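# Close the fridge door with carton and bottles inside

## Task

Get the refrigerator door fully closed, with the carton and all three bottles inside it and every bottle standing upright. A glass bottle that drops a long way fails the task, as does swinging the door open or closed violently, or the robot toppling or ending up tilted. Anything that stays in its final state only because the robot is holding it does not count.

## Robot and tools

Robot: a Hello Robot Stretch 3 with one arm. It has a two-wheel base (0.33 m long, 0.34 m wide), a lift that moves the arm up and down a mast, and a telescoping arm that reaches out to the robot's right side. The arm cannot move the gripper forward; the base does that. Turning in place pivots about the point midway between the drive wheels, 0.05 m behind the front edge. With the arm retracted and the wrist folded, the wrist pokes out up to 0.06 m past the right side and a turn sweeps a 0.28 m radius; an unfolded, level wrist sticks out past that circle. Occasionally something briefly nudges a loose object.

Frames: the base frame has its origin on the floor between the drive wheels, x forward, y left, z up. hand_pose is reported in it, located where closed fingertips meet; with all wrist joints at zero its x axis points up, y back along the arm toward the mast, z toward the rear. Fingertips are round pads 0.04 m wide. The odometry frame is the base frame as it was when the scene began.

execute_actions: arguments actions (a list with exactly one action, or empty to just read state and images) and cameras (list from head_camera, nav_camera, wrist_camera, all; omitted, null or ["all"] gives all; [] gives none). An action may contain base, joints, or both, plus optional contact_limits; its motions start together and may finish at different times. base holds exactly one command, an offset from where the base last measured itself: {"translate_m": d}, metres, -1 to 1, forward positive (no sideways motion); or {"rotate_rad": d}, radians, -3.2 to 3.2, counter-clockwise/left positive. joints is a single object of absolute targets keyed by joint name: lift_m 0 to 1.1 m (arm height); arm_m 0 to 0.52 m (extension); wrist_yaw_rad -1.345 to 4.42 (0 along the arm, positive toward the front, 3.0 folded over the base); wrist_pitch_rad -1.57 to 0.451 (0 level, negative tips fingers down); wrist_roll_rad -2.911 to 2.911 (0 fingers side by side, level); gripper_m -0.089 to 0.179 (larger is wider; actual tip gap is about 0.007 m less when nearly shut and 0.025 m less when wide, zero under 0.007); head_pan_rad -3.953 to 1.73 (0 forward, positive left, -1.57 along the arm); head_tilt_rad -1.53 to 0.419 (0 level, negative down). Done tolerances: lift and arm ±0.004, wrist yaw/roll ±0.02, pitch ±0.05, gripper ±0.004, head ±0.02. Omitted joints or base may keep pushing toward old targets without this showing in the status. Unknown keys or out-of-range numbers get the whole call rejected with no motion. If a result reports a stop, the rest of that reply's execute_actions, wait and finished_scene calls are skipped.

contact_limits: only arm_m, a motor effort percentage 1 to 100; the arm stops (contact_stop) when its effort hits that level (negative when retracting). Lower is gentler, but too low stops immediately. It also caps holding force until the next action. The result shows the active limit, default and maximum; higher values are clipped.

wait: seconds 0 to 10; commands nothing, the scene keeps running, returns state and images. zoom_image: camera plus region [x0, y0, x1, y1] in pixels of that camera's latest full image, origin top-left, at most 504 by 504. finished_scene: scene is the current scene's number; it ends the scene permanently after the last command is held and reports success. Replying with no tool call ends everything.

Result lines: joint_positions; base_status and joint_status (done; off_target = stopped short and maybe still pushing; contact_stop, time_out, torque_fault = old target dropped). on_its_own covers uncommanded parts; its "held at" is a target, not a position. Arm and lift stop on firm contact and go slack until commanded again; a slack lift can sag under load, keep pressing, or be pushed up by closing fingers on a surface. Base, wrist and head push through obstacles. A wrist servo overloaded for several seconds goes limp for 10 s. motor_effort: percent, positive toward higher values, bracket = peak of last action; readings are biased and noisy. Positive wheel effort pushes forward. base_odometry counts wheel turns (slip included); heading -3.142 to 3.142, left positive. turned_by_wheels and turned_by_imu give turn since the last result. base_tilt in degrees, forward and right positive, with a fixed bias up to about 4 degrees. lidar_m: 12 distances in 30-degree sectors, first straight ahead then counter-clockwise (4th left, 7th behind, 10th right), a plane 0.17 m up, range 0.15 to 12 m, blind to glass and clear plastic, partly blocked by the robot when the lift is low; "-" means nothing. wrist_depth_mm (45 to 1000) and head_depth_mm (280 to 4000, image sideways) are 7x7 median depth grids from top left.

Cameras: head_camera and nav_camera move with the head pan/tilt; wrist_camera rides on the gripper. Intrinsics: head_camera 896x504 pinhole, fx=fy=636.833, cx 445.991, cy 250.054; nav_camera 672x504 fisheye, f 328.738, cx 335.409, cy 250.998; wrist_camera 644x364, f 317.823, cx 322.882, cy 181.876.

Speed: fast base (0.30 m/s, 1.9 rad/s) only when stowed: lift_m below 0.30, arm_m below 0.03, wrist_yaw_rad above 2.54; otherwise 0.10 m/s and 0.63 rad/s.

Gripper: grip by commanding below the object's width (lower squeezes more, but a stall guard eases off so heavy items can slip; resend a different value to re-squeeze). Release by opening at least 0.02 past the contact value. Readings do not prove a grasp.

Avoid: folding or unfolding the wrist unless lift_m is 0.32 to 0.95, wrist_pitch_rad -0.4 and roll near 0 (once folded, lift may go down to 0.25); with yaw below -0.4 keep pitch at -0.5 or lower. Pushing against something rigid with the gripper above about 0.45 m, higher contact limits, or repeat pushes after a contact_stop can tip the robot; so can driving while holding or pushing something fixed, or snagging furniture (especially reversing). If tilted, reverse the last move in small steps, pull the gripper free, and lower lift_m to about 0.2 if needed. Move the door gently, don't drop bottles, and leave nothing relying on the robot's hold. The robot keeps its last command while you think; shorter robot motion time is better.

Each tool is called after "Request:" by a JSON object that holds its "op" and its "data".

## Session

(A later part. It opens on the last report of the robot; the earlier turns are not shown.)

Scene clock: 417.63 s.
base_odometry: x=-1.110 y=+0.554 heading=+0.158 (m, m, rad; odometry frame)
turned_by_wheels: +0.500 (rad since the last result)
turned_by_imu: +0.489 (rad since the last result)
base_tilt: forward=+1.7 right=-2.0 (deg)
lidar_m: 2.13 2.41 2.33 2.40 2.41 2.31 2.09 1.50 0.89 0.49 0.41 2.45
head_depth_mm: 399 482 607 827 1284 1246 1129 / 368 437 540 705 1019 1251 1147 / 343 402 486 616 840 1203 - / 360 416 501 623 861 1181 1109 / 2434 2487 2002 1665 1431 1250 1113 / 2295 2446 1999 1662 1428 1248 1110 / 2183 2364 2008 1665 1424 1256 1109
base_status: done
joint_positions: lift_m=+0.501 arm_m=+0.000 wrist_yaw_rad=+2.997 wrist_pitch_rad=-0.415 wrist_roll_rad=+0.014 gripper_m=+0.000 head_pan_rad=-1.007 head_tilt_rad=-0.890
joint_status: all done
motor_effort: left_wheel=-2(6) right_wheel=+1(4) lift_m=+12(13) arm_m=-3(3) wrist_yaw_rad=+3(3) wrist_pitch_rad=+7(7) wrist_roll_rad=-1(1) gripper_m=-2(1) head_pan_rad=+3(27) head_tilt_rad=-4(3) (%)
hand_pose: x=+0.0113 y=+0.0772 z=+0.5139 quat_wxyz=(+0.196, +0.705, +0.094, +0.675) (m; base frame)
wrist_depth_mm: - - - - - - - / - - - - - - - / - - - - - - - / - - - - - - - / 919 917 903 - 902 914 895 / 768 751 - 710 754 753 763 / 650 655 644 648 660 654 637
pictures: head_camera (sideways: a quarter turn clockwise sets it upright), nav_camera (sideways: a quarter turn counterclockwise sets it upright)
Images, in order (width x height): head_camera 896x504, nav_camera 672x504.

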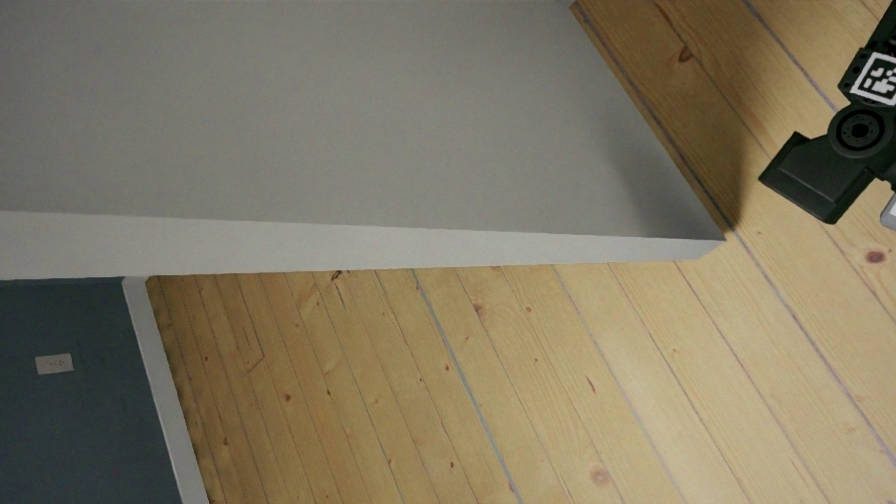

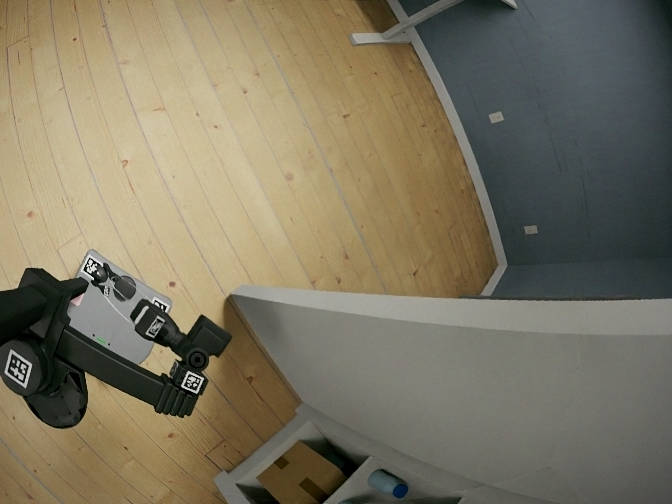

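Request:
{"op": "execute_actions", "data": {"actions": [{"base":{"translate_m":0.62}}], "cameras": []}}

Request:
{"op": "execute_actions", "data": {"actions": [{"base":{"rotate_rad":-0.5},"joints":{"head_pan_rad":-1.8}}], "cameras": ["nav_camera","head_camera"]}}

Scene clock: 428.83 s.
base_odometry: x=-0.497 y=+0.652 heading=+0.158 (m, m, rad; odometry frame)
turned_by_wheels: +0.000 (rad since the last result)
turned_by_imu: -0.002 (rad since the last result)
base_tilt: forward=+1.8 right=-2.1 (deg)
lidar_m: 1.52 2.11 2.01 2.10 2.81 2.85 2.52 0.55 0.55 1.77 2.00 1.91
head_depth_mm: 1923 2119 1986 1664 1430 1253 1134 / 2140 2328 2008 1666 1431 1250 1141 / 2170 2399 1985 1655 1428 1248 - / 2026 2296 2001 1660 1427 1250 1112 / 1890 2168 1988 1661 1425 1250 1113 / 1791 2029 1994 1662 1423 1249 1111 / 1683 1919 1992 1662 1423 1249 1112
base_status: done
joint_positions: lift_m=+0.501 arm_m=+0.000 wrist_yaw_rad=+2.997 wrist_pitch_rad=-0.415 wrist_roll_rad=+0.014 gripper_m=+0.000 head_pan_rad=-1.007 head_tilt_rad=-0.890
joint_status: not commanded
motor_effort: left_wheel=-1(4) right_wheel=+1(3) lift_m=+11(12) arm_m=-3(3) wrist_yaw_rad=+2(3) wrist_pitch_rad=+8(7) wrist_roll_rad=-1(1) gripper_m=-3(2) head_pan_rad=+2(2) head_tilt_rad=-3(4) (%)
hand_pose: x=+0.0112 y=+0.0772 z=+0.5139 quat_wxyz=(+0.196, +0.705, +0.094, +0.675) (m; base frame)
wrist_depth_mm: - - - - - - - / - - - - - - - / - - - - - - - / - - - - - - - / 909 893 911 - 903 905 927 / 763 770 - 716 770 747 754 / 644 643 657 646 649 658 647
pictures: none
No camera images: the call's "cameras" was empty. Leave "cameras" out to get every camera's image.

Scene clock: 430.57 s.
base_odometry: x=-0.497 y=+0.652 heading=-0.342 (m, m, rad; odometry frame)
turned_by_wheels: -0.500 (rad since the last result)
turned_by_imu: -0.489 (rad since the last result)
base_tilt: forward=+1.8 right=-2.0 (deg)
lidar_m: 1.52 1.52 2.09 2.01 2.11 2.89 2.85 2.46 0.55 0.56 1.78 1.99
head_depth_mm: 1200 2049 2001 1669 1426 1246 1112 / 1282 1426 1674 1656 1429 1246 1121 / 504 1452 1572 1624 1420 1268 - / 477 559 672 839 1121 1251 - / 566 687 1172 1585 1425 1252 1078 / 1456 1733 1929 1659 1431 1253 1112 / 1469 1672 1883 1670 1430 1247 1112
base_status: done
joint_positions: lift_m=+0.501 arm_m=+0.000 wrist_yaw_rad=+2.997 wrist_pitch_rad=-0.415 wrist_roll_rad=+0.014 gripper_m=+0.000 head_pan_rad=-1.793 head_tilt_rad=-0.890
joint_status: all done
motor_effort: left_wheel=+1(6) right_wheel=-1(4) lift_m=+12(12) arm_m=-3(3) wrist_yaw_rad=+1(2) wrist_pitch_rad=+7(8) wrist_roll_rad=-1(0) gripper_m=-2(2) head_pan_rad=-3(34) head_tilt_rad=-3(3) (%)
hand_pose: x=+0.0112 y=+0.0772 z=+0.5139 quat_wxyz=(+0.196, +0.705, +0.094, +0.675) (m; base frame)
wrist_depth_mm: - - - - - - - / - - - - - - - / - - - - - - - / - - - - - - - / 902 903 904 - 917 891 921 / 767 755 - 699 766 754 772 / 657 649 644 650 662 649 649
pictures: head_camera (sideways: a quarter turn clockwise sets it upright), nav_camera (sideways: a quarter turn counterclockwise sets it upright)
Images, in order (width x height): head_camera 896x504, nav_camera 672x504.

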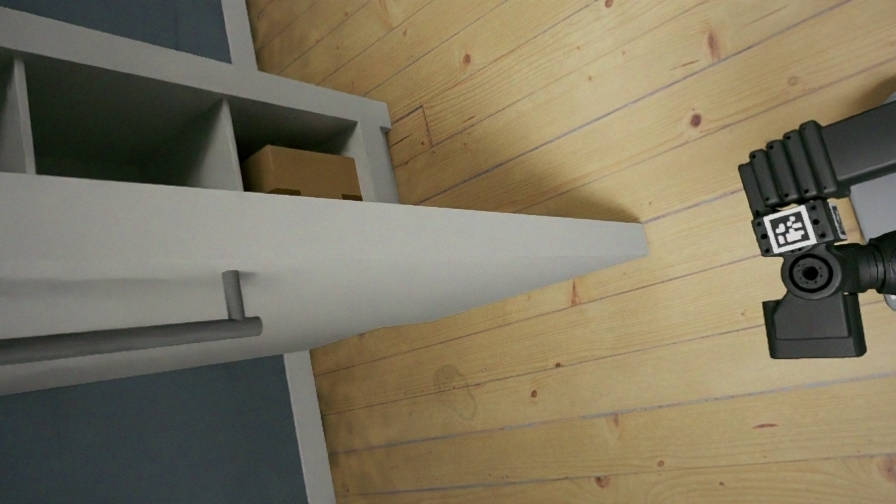

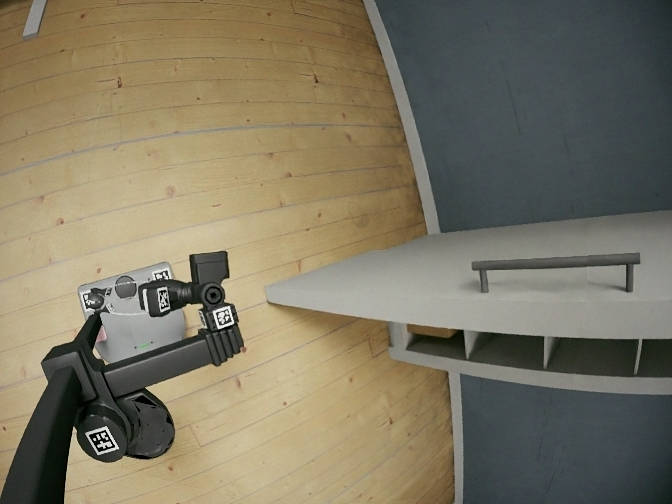

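Request:
{"op": "execute_actions", "data": {"actions": [{"base":{"translate_m":0.1},"joints":{"wrist_yaw_rad":0}}], "cameras": []}}

Request:
{"op": "execute_actions", "data": {"actions": [{"joints":{"arm_m":0.5,"lift_m":0.45}}], "cameras": ["nav_camera","head_camera"]}}

Scene clock: 436.40 s.
base_odometry: x=-0.403 y=+0.618 heading=-0.342 (m, m, rad; odometry frame)
turned_by_wheels: +0.000 (rad since the last result)
turned_by_imu: +0.000 (rad since the last result)
base_tilt: forward=+1.8 right=-2.0 (deg)
lidar_m: 1.45 1.42 2.09 2.01 2.11 2.88 2.94 2.45 0.58 0.95 1.79 1.88
head_depth_mm: 1229 1413 1896 1666 1431 1248 1110 / 495 585 1624 1632 1420 1253 1123 / 560 622 729 887 1206 1272 - / 763 884 1052 1296 1398 1274 - / 1304 1649 1873 1672 1423 1267 1103 / 1500 1725 1936 1661 1423 1249 1109 / 1464 1680 1891 1653 1430 1247 1109
base_status: done
joint_positions: lift_m=+0.501 arm_m=+0.000 wrist_yaw_rad=+0.004 wrist_pitch_rad=-0.415 wrist_roll_rad=+0.014 gripper_m=+0.000 head_pan_rad=-1.793 head_tilt_rad=-0.890
joint_status: all done
motor_effort: left_wheel=+1(7) right_wheel=-2(3) lift_m=+13(12) arm_m=-3(3) wrist_yaw_rad=-3(4) wrist_pitch_rad=+7(8) wrist_roll_rad=-1(1) gripper_m=-2(2) head_pan_rad=-3(3) head_tilt_rad=-4(4) (%)
hand_pose: x=-0.0207 y=-0.3700 z=+0.5139 quat_wxyz=(+0.688, +0.146, -0.696, -0.146) (m; base frame)
wrist_depth_mm: - - - - 687 363 263 / - - - - 687 363 285 / - - - - 686 365 327 / - - - - 696 367 - / 897 894 909 - 708 403 906 / 757 767 751 702 625 466 757 / 643 664 655 641 637 639 644
pictures: none
No camera images: the call's "cameras" was empty. Leave "cameras" out to get every camera's image.

Scene clock: 441.27 s.
base_odometry: x=-0.403 y=+0.618 heading=-0.342 (m, m, rad; odometry frame)
turned_by_wheels: +0.000 (rad since the last result)
turned_by_imu: +0.000 (rad since the last result)
base_tilt: forward=+1.7 right=-1.9 (deg)
lidar_m: 1.46 1.42 2.10 2.01 2.11 2.89 2.95 2.46 0.58 0.95 1.79 1.88
head_depth_mm: 1230 1419 1892 1663 1430 1248 1111 / 495 583 1617 1629 1426 1248 1124 / 555 621 727 887 1205 1273 - / 762 882 1053 1237 1377 1241 1129 / 1306 1653 1880 1578 1433 1245 1111 / 1505 1726 1942 1617 1427 1251 1116 / 1461 1674 1876 1665 1433 1246 1112
base_status: not commanded
joint_positions: lift_m=+0.451 arm_m=+0.500 wrist_yaw_rad=+0.002 wrist_pitch_rad=-0.416 wrist_roll_rad=+0.014 gripper_m=+0.000 head_pan_rad=-1.793 head_tilt_rad=-0.890
joint_status: all done
motor_effort: left_wheel=+1(1) right_wheel=-1(1) lift_m=+12(14) arm_m=+3(2) wrist_yaw_rad=-2(4) wrist_pitch_rad=+8(8) wrist_roll_rad=+0(1) gripper_m=-1(2) head_pan_rad=-3(3) head_tilt_rad=-3(3) (%)
hand_pose: x=-0.0210 y=-0.8693 z=+0.4636 quat_wxyz=(+0.688, +0.146, -0.696, -0.147) (m; base frame)
wrist_depth_mm: 869 872 880 911 758 408 243 / 945 957 963 974 777 361 245 / - - - - 781 359 246 / - - - - 782 363 249 / 823 843 814 - 761 366 247 / 692 693 701 649 648 369 248 / 593 594 597 606 578 372 249
pictures: head_camera (sideways: a quarter turn clockwise sets it upright), nav_camera (sideways: a quarter turn counterclockwise sets it upright)
Images, in order (width x height): head_camera 896x504, nav_camera 672x504.

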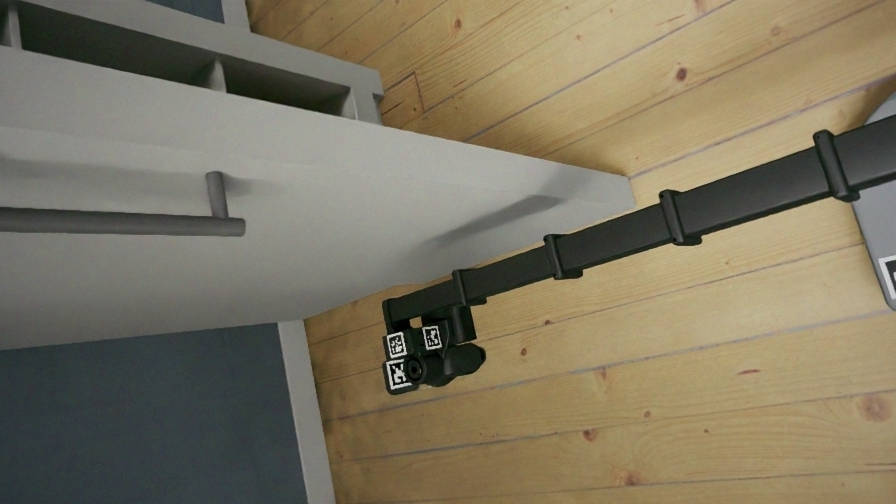

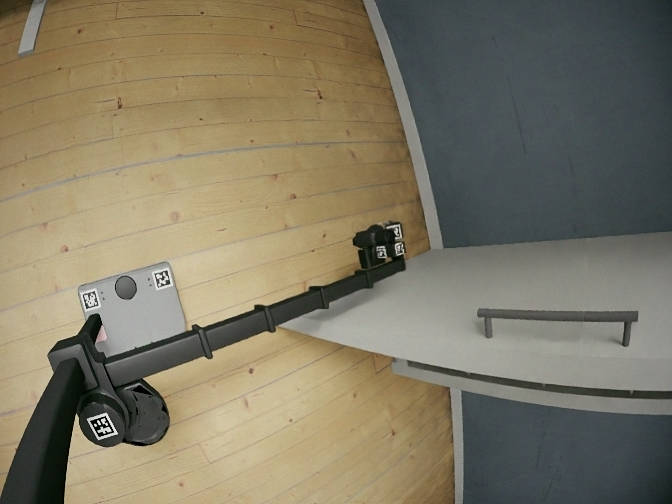

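Request:
{"op": "execute_actions", "data": {"actions": [{"base":{"translate_m":-0.25}}], "cameras": ["nav_camera","head_camera"]}}

Request:
{"op": "execute_actions", "data": {"actions": [{"base":{"translate_m":-0.2}}], "cameras": ["nav_camera","head_camera"]}}

Scene clock: 448.30 s.
base_odometry: x=-0.639 y=+0.702 heading=-0.342 (m, m, rad; odometry frame)
turned_by_wheels: +0.000 (rad since the last result)
turned_by_imu: +0.002 (rad since the last result)
base_tilt: forward=+1.7 right=-2.1 (deg)
lidar_m: 1.66 2.13 2.09 2.01 2.11 2.80 2.70 2.45 0.60 0.70 1.79 2.14
head_depth_mm: 1748 2065 1993 1675 1424 1248 1109 / 1119 1928 1947 1656 1424 1246 1129 / 528 611 731 982 1368 1274 - / 546 629 805 978 1228 1233 1131 / 667 793 976 1381 1432 1251 1114 / 783 962 1261 1622 1424 1250 1110 / 1374 1677 1885 1661 1427 1249 1110
base_status: done
joint_positions: lift_m=+0.450 arm_m=+0.500 wrist_yaw_rad=+0.000 wrist_pitch_rad=-0.416 wrist_roll_rad=+0.014 gripper_m=+0.000 head_pan_rad=-1.793 head_tilt_rad=-0.890
joint_status: not commanded
motor_effort: left_wheel=+1(15) right_wheel=+0(28) lift_m=+12(13) arm_m=+3(3) wrist_yaw_rad=+0(3) wrist_pitch_rad=+8(8) wrist_roll_rad=+0(1) gripper_m=-2(2) head_pan_rad=-3(3) head_tilt_rad=-3(3) (%)
hand_pose: x=-0.0214 y=-0.8693 z=+0.4635 quat_wxyz=(+0.687, +0.145, -0.696, -0.147) (m; base frame)
wrist_depth_mm: 867 864 897 256 161 118 93 / 967 964 971 277 171 123 96 / - - - 307 181 128 99 / - - - 334 192 134 102 / 809 815 829 - 205 140 106 / 689 688 687 461 200 147 110 / 599 600 593 482 260 155 115
pictures: head_camera (sideways: a quarter turn clockwise sets it upright), nav_camera (sideways: a quarter turn counterclockwise sets it upright)
Images, in order (width x height): head_camera 896x504, nav_camera 672x504.

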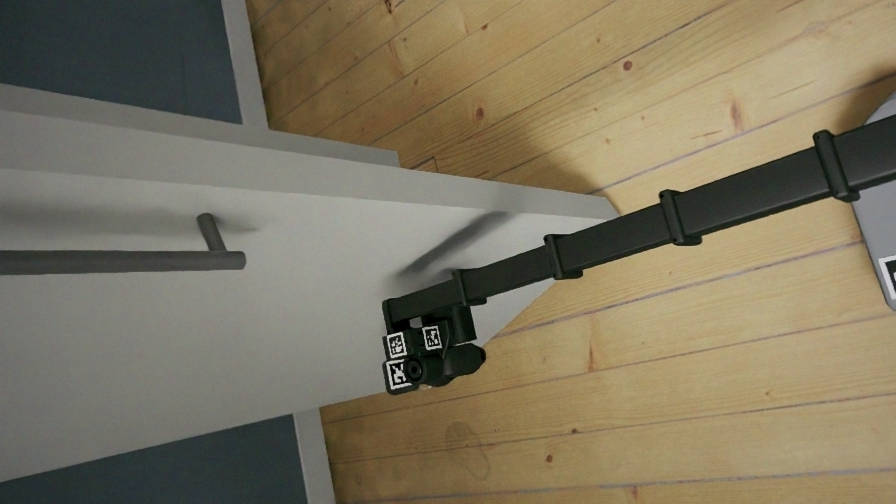

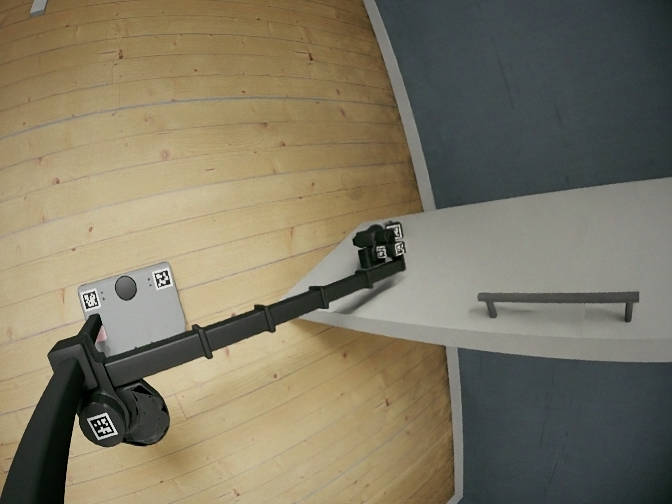

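Scene clock: 451.27 s.
base_odometry: x=-0.827 y=+0.769 heading=-0.342 (m, m, rad; odometry frame)
turned_by_wheels: +0.000 (rad since the last result)
turned_by_imu: +0.001 (rad since the last result)
base_tilt: forward=+1.8 right=-2.1 (deg)
lidar_m: 1.86 2.34 2.09 2.03 2.11 2.60 2.50 2.45 0.95 0.96 1.79 2.34
head_depth_mm: 1761 2042 1992 1665 1424 1247 1110 / 1687 1990 1983 1672 1422 1243 1128 / 826 1005 1883 1614 1420 1265 - / 832 961 1153 1382 1422 1234 1130 / 841 980 1165 1552 1434 1252 1112 / 851 989 1185 1519 1434 1248 1112 / 859 1001 1201 1594 1423 1255 1111
base_status: done
joint_positions: lift_m=+0.450 arm_m=+0.500 wrist_yaw_rad=+0.003 wrist_pitch_rad=-0.416 wrist_roll_rad=+0.014 gripper_m=+0.000 head_pan_rad=-1.793 head_tilt_rad=-0.890
joint_status: not commanded
motor_effort: left_wheel=+1(18) right_wheel=+0(24) lift_m=+12(13) arm_m=+3(3) wrist_yaw_rad=-3(33) wrist_pitch_rad=+8(8) wrist_roll_rad=-1(1) gripper_m=-3(5) head_pan_rad=-3(3) head_tilt_rad=-3(3) (%)
hand_pose: x=-0.0208 y=-0.8693 z=+0.4635 quat_wxyz=(+0.688, +0.147, -0.696, -0.146) (m; base frame)
wrist_depth_mm: 863 295 264 237 217 198 184 / 950 332 292 260 235 214 197 / - 390 322 286 257 232 212 / - 991 367 318 282 252 228 / 820 818 431 - 314 279 249 / 688 693 510 434 344 311 272 / 597 594 571 487 416 350 305
pictures: head_camera (sideways: a quarter turn clockwise sets it upright), nav_camera (sideways: a quarter turn counterclockwise sets it upright)
Images, in order (width x height): head_camera 896x504, nav_camera 672x504.

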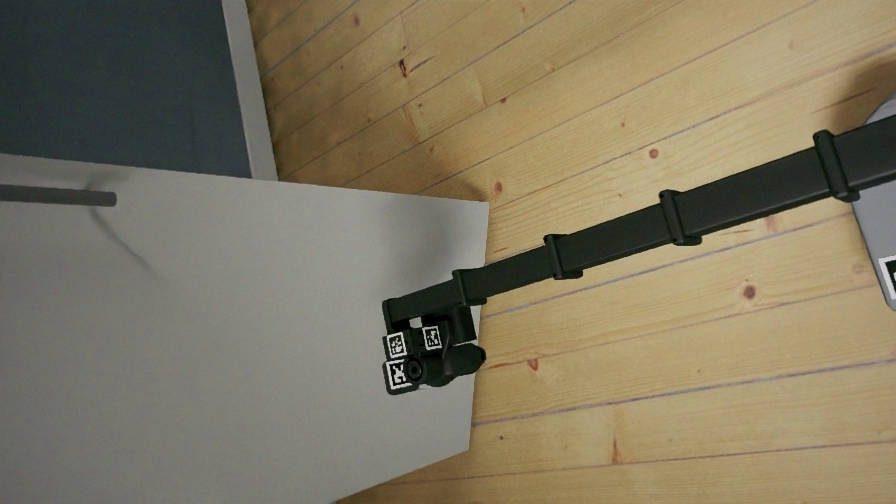

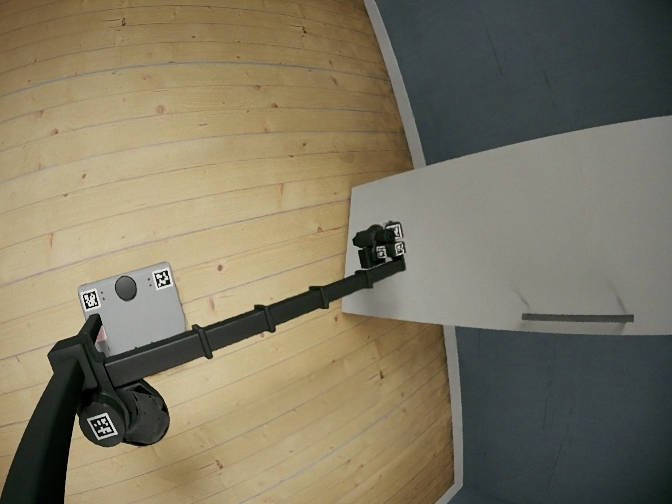

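Request:
{"op": "execute_actions", "data": {"actions": [{"base":{"translate_m":-0.15},"joints":{"arm_m":0.3,"wrist_pitch_rad":-0.1}}]}}

Scene clock: 456.87 s.
base_odometry: x=-0.968 y=+0.820 heading=-0.342 (m, m, rad; odometry frame)
turned_by_wheels: +0.000 (rad since the last result)
turned_by_imu: +0.001 (rad since the last result)
base_tilt: forward=+1.6 right=-2.0 (deg)
lidar_m: 2.00 2.49 2.09 2.03 2.12 2.44 2.35 2.43 1.78 1.10 1.14 2.45
head_depth_mm: 1752 2052 1999 1664 1427 1249 1109 / 1693 1983 2003 1657 1428 1251 1129 / 1638 1922 1998 1664 1425 1268 - / 1570 1812 1939 1622 1429 1241 1130 / 975 1119 1330 1589 1369 1247 1114 / 947 1089 1277 1522 1427 1251 1114 / 919 1055 1231 1491 1426 1256 1113
base_status: done
joint_positions: lift_m=+0.450 arm_m=+0.300 wrist_yaw_rad=+0.002 wrist_pitch_rad=-0.121 wrist_roll_rad=+0.014 gripper_m=+0.000 head_pan_rad=-1.793 head_tilt_rad=-0.890
joint_status: all done
motor_effort: left_wheel=+1(2) right_wheel=+0(3) lift_m=+12(12) arm_m=-3(3) wrist_yaw_rad=-2(3) wrist_pitch_rad=+11(10) wrist_roll_rad=+0(0) gripper_m=-3(2) head_pan_rad=-3(3) head_tilt_rad=-4(4) (%)
hand_pose: x=-0.0209 y=-0.6967 z=+0.5343 quat_wxyz=(+0.701, +0.044, -0.710, -0.043) (m; base frame)
wrist_depth_mm: - 490 498 507 501 - - / - 516 524 525 530 - - / - 547 545 554 554 - - / - 581 568 579 591 - - / - 614 606 - 619 - - / - 896 644 667 659 986 960 / 798 777 686 690 742 787 786
pictures: head_camera (sideways: a quarter turn clockwise sets it upright), nav_camera (sideways: a quarter turn counterclockwise sets it upright), wrist_camera
Images, in order (width x height): head_camera 896x504, nav_camera 672x504, wrist_camera 644x364.

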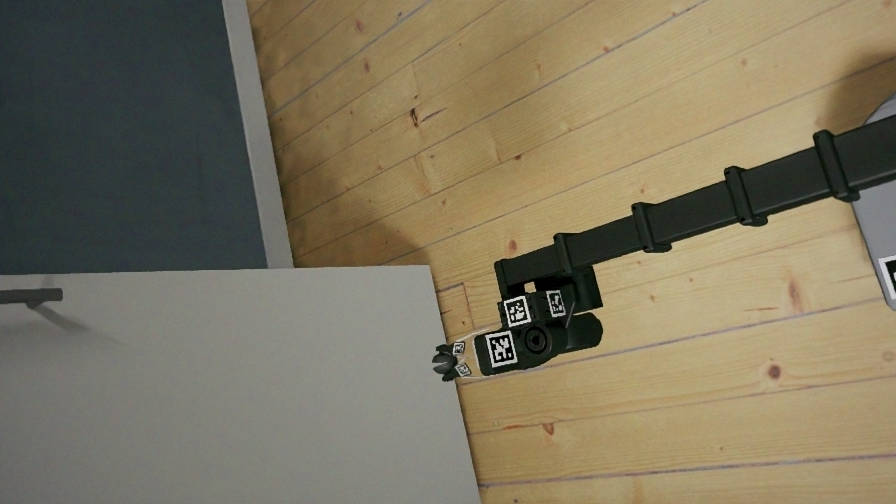

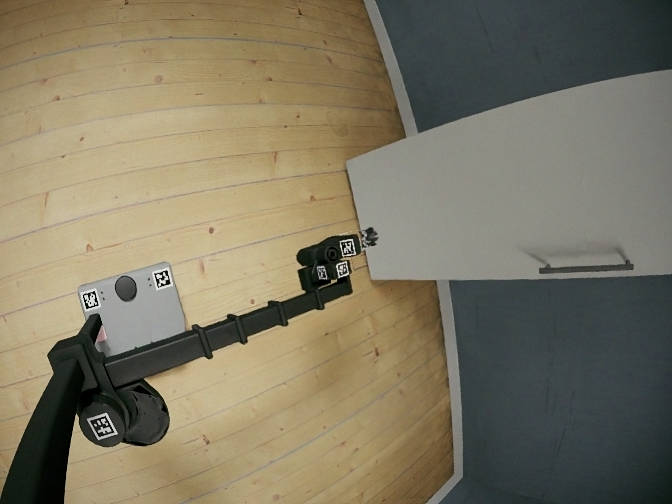

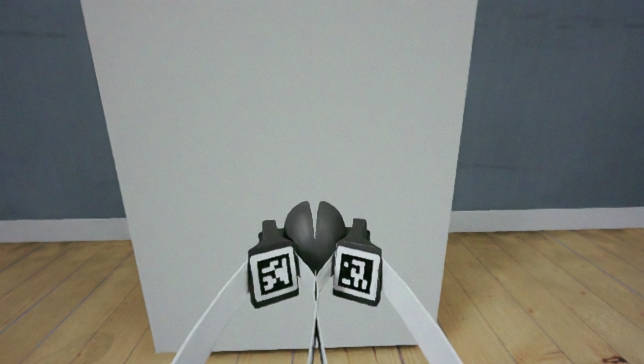

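Request:
{"op": "execute_actions", "data": {"actions": [{"base":{"translate_m":-0.35},"joints":{"arm_m":0.0,"head_pan_rad":-1.2,"head_tilt_rad":-0.6}}], "cameras": ["head_camera"]}}

Scene clock: 464.27 s.
base_odometry: x=-1.298 y=+0.937 heading=-0.342 (m, m, rad; odometry frame)
turned_by_wheels: +0.000 (rad since the last result)
turned_by_imu: +0.001 (rad since the last result)
base_tilt: forward=+1.8 right=-2.1 (deg)
lidar_m: 2.35 2.83 2.11 2.04 2.11 2.08 2.00 2.08 1.79 1.10 1.14 2.45
head_depth_mm: 1336 1498 1678 1890 1774 1442 1223 / 887 970 1109 1305 1670 1448 1235 / 921 1012 1133 1277 1470 1449 1224 / 951 1051 1171 1325 1531 1450 1226 / 978 1089 1217 1389 1617 1457 1224 / 1010 1123 1315 2125 1782 1456 1221 / 1655 1855 2116 2286 1797 1465 1231
base_status: done
joint_positions: lift_m=+0.450 arm_m=+0.000 wrist_yaw_rad=+0.002 wrist_pitch_rad=-0.121 wrist_roll_rad=+0.014 gripper_m=+0.000 head_pan_rad=-1.207 head_tilt_rad=-0.606
joint_status: all done
motor_effort: left_wheel=+1(3) right_wheel=+1(5) lift_m=+13(12) arm_m=-3(2) wrist_yaw_rad=-2(3) wrist_pitch_rad=+11(11) wrist_roll_rad=+0(0) gripper_m=-2(1) head_pan_rad=+2(28) head_tilt_rad=+2(18) (%)
hand_pose: x=-0.0210 y=-0.3967 z=+0.5343 quat_wxyz=(+0.701, +0.044, -0.710, -0.043) (m; base frame)
wrist_depth_mm: 765 759 764 - - - - / 798 799 819 - - - - / 846 858 842 - - - - / - 876 900 - - - - / - 947 938 - - - - / - 965 970 900 972 994 - / 792 796 808 815 798 789 789
pictures: head_camera (sideways: a quarter turn clockwise sets it upright)
Images, in order (width x height): head_camera 896x504.

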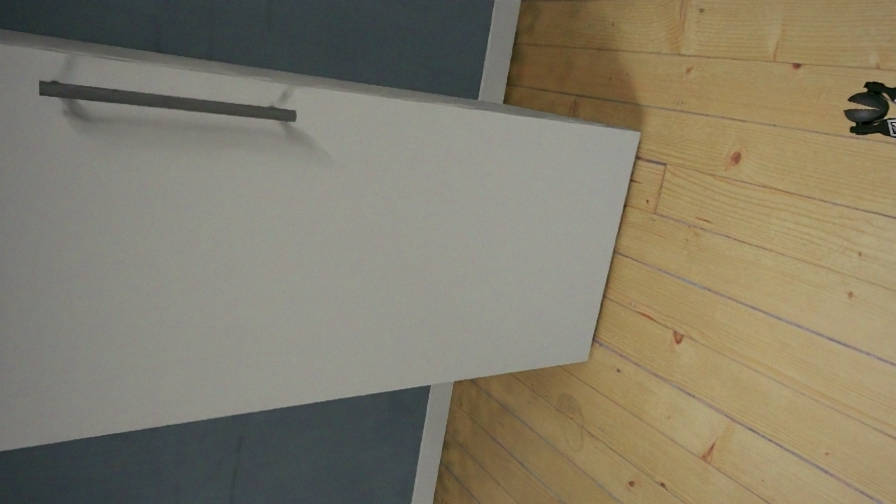

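Request:
{"op": "zoom_image", "data": {"camera": "head_camera", "region": [300, 40, 680, 200]}}

Region (300, 40, 680, 200) of head_camera's 896x504 image, scaled by 1.326, with more detail than that image has; it fills the top 212 rows of this view, and the rest is white.

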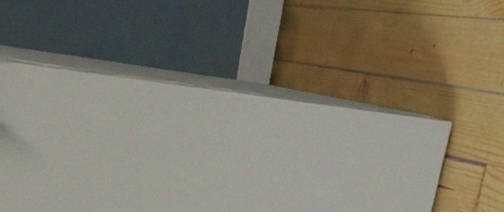

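Request:
{"op": "execute_actions", "data": {"actions": [{"base":{"translate_m":0.42},"joints":{"lift_m":0.33,"arm_m":0.3,"head_pan_rad":-1.7,"head_tilt_rad":-0.8}}], "cameras": []}}

Request:
{"op": "execute_actions", "data": {"actions": [{"joints":{"arm_m":0.52},"contact_limits":{"arm_m":14}}], "cameras": ["head_camera","wrist_camera"]}}

Scene clock: 477.40 s.
base_odometry: x=-0.902 y=+0.796 heading=-0.342 (m, m, rad; odometry frame)
turned_by_wheels: +0.000 (rad since the last result)
turned_by_imu: -0.002 (rad since the last result)
base_tilt: forward=+1.9 right=-2.1 (deg)
lidar_m: 1.94 2.42 2.09 2.04 2.11 2.51 2.42 2.46 1.14 1.10 1.79 2.43
head_depth_mm: 1598 1829 2097 1824 1509 1305 1138 / 1565 1796 2071 1836 1517 1301 1140 / 961 1119 1348 1729 1520 1333 1151 / 949 1081 1260 1496 1558 1251 1141 / 929 1057 1224 1455 1520 1288 1137 / 918 1036 1197 1413 1520 1300 1141 / 898 1017 1175 1725 1523 1305 1139
base_status: done
joint_positions: lift_m=+0.331 arm_m=+0.300 wrist_yaw_rad=+0.002 wrist_pitch_rad=-0.121 wrist_roll_rad=+0.014 gripper_m=+0.000 head_pan_rad=-1.693 head_tilt_rad=-0.790
joint_status: all done
motor_effort: left_wheel=+0(5) right_wheel=-1(2) lift_m=+11(14) arm_m=+3(6) wrist_yaw_rad=-2(2) wrist_pitch_rad=+11(11) wrist_roll_rad=+0(1) gripper_m=-1(2) head_pan_rad=-3(26) head_tilt_rad=-3(16) (%)
hand_pose: x=-0.0210 y=-0.6961 z=+0.4145 quat_wxyz=(+0.701, +0.043, -0.710, -0.043) (m; base frame)
wrist_depth_mm: - 506 500 499 510 519 - / - - 517 519 537 549 - / - - 549 558 560 - - / - - 569 577 584 - - / - - 606 - 619 987 - / 798 793 647 717 666 778 800 / 642 648 642 637 631 622 630
pictures: none
No camera images: the call's "cameras" was empty. Leave "cameras" out to get every camera's image.

Scene clock: 480.23 s.
base_odometry: x=-0.902 y=+0.796 heading=-0.342 (m, m, rad; odometry frame)
turned_by_wheels: +0.000 (rad since the last result)
turned_by_imu: +0.000 (rad since the last result)
base_tilt: forward=+1.8 right=-2.0 (deg)
lidar_m: 1.93 2.43 2.10 2.03 2.11 2.51 2.42 2.45 1.14 1.10 1.79 2.43
head_depth_mm: 1599 1822 2092 1821 1517 1299 1137 / 1571 1803 2064 1820 1526 1300 1141 / 958 1121 1344 1722 1520 1316 1139 / 944 1081 1256 1490 1486 1295 1141 / 933 1056 1223 1426 1482 1308 1142 / 914 1037 1195 1414 1521 1302 1143 / 901 1015 1170 1734 1523 1306 1142
base_status: not commanded
joint_positions: lift_m=+0.331 arm_m=+0.518 wrist_yaw_rad=+0.002 wrist_pitch_rad=-0.121 wrist_roll_rad=+0.014 gripper_m=+0.000 head_pan_rad=-1.693 head_tilt_rad=-0.790
joint_status: all done
joint sent to its limit — the command would take arm_m past its upper limit, so that joint was sent only as far as its limit.
motor_effort: left_wheel=+1(1) right_wheel=-1(1) lift_m=+12(11) arm_m=+3(3) wrist_yaw_rad=-1(1) wrist_pitch_rad=+11(11) wrist_roll_rad=+0(1) gripper_m=-3(2) head_pan_rad=-2(3) head_tilt_rad=-4(4) (%)
contact_limits: arm_m 14 (drawing in: default 20, maximum 33; extending or still: default 28, maximum 45)
hand_pose: x=-0.0210 y=-0.9142 z=+0.4145 quat_wxyz=(+0.701, +0.043, -0.710, -0.043) (m; base frame)
wrist_depth_mm: 294 296 299 301 303 307 309 / 306 311 312 316 321 323 325 / 325 324 331 333 336 339 343 / 993 343 348 349 353 357 368 / - 356 363 - 373 375 920 / 778 382 388 399 397 400 755 / 644 405 415 415 421 428 631
pictures: head_camera (sideways: a quarter turn clockwise sets it upright), wrist_camera
Images, in order (width x height): head_camera 896x504, wrist_camera 644x364.

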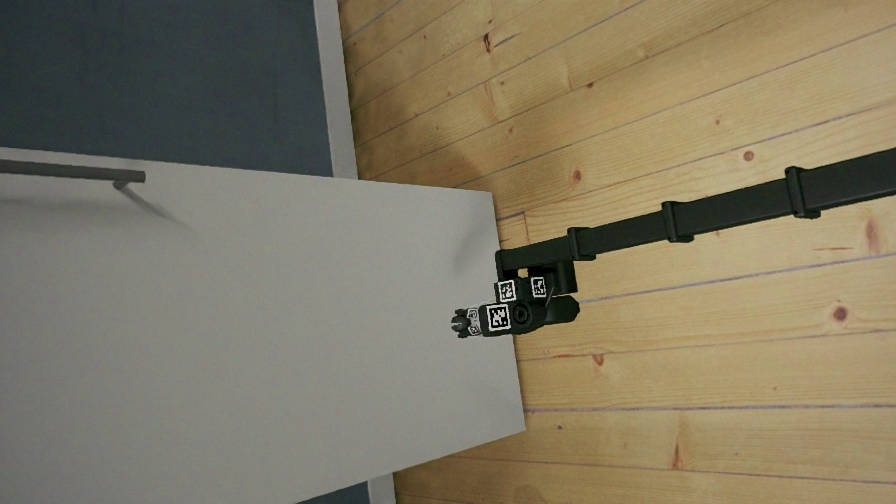

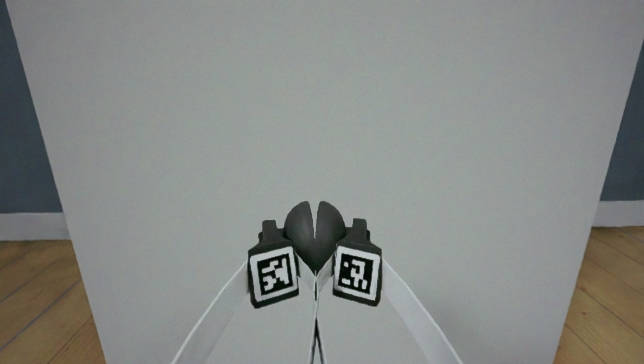

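Request:
{"op": "finished_scene", "data": {"scene": 2}}

The scene is finished: the task was done.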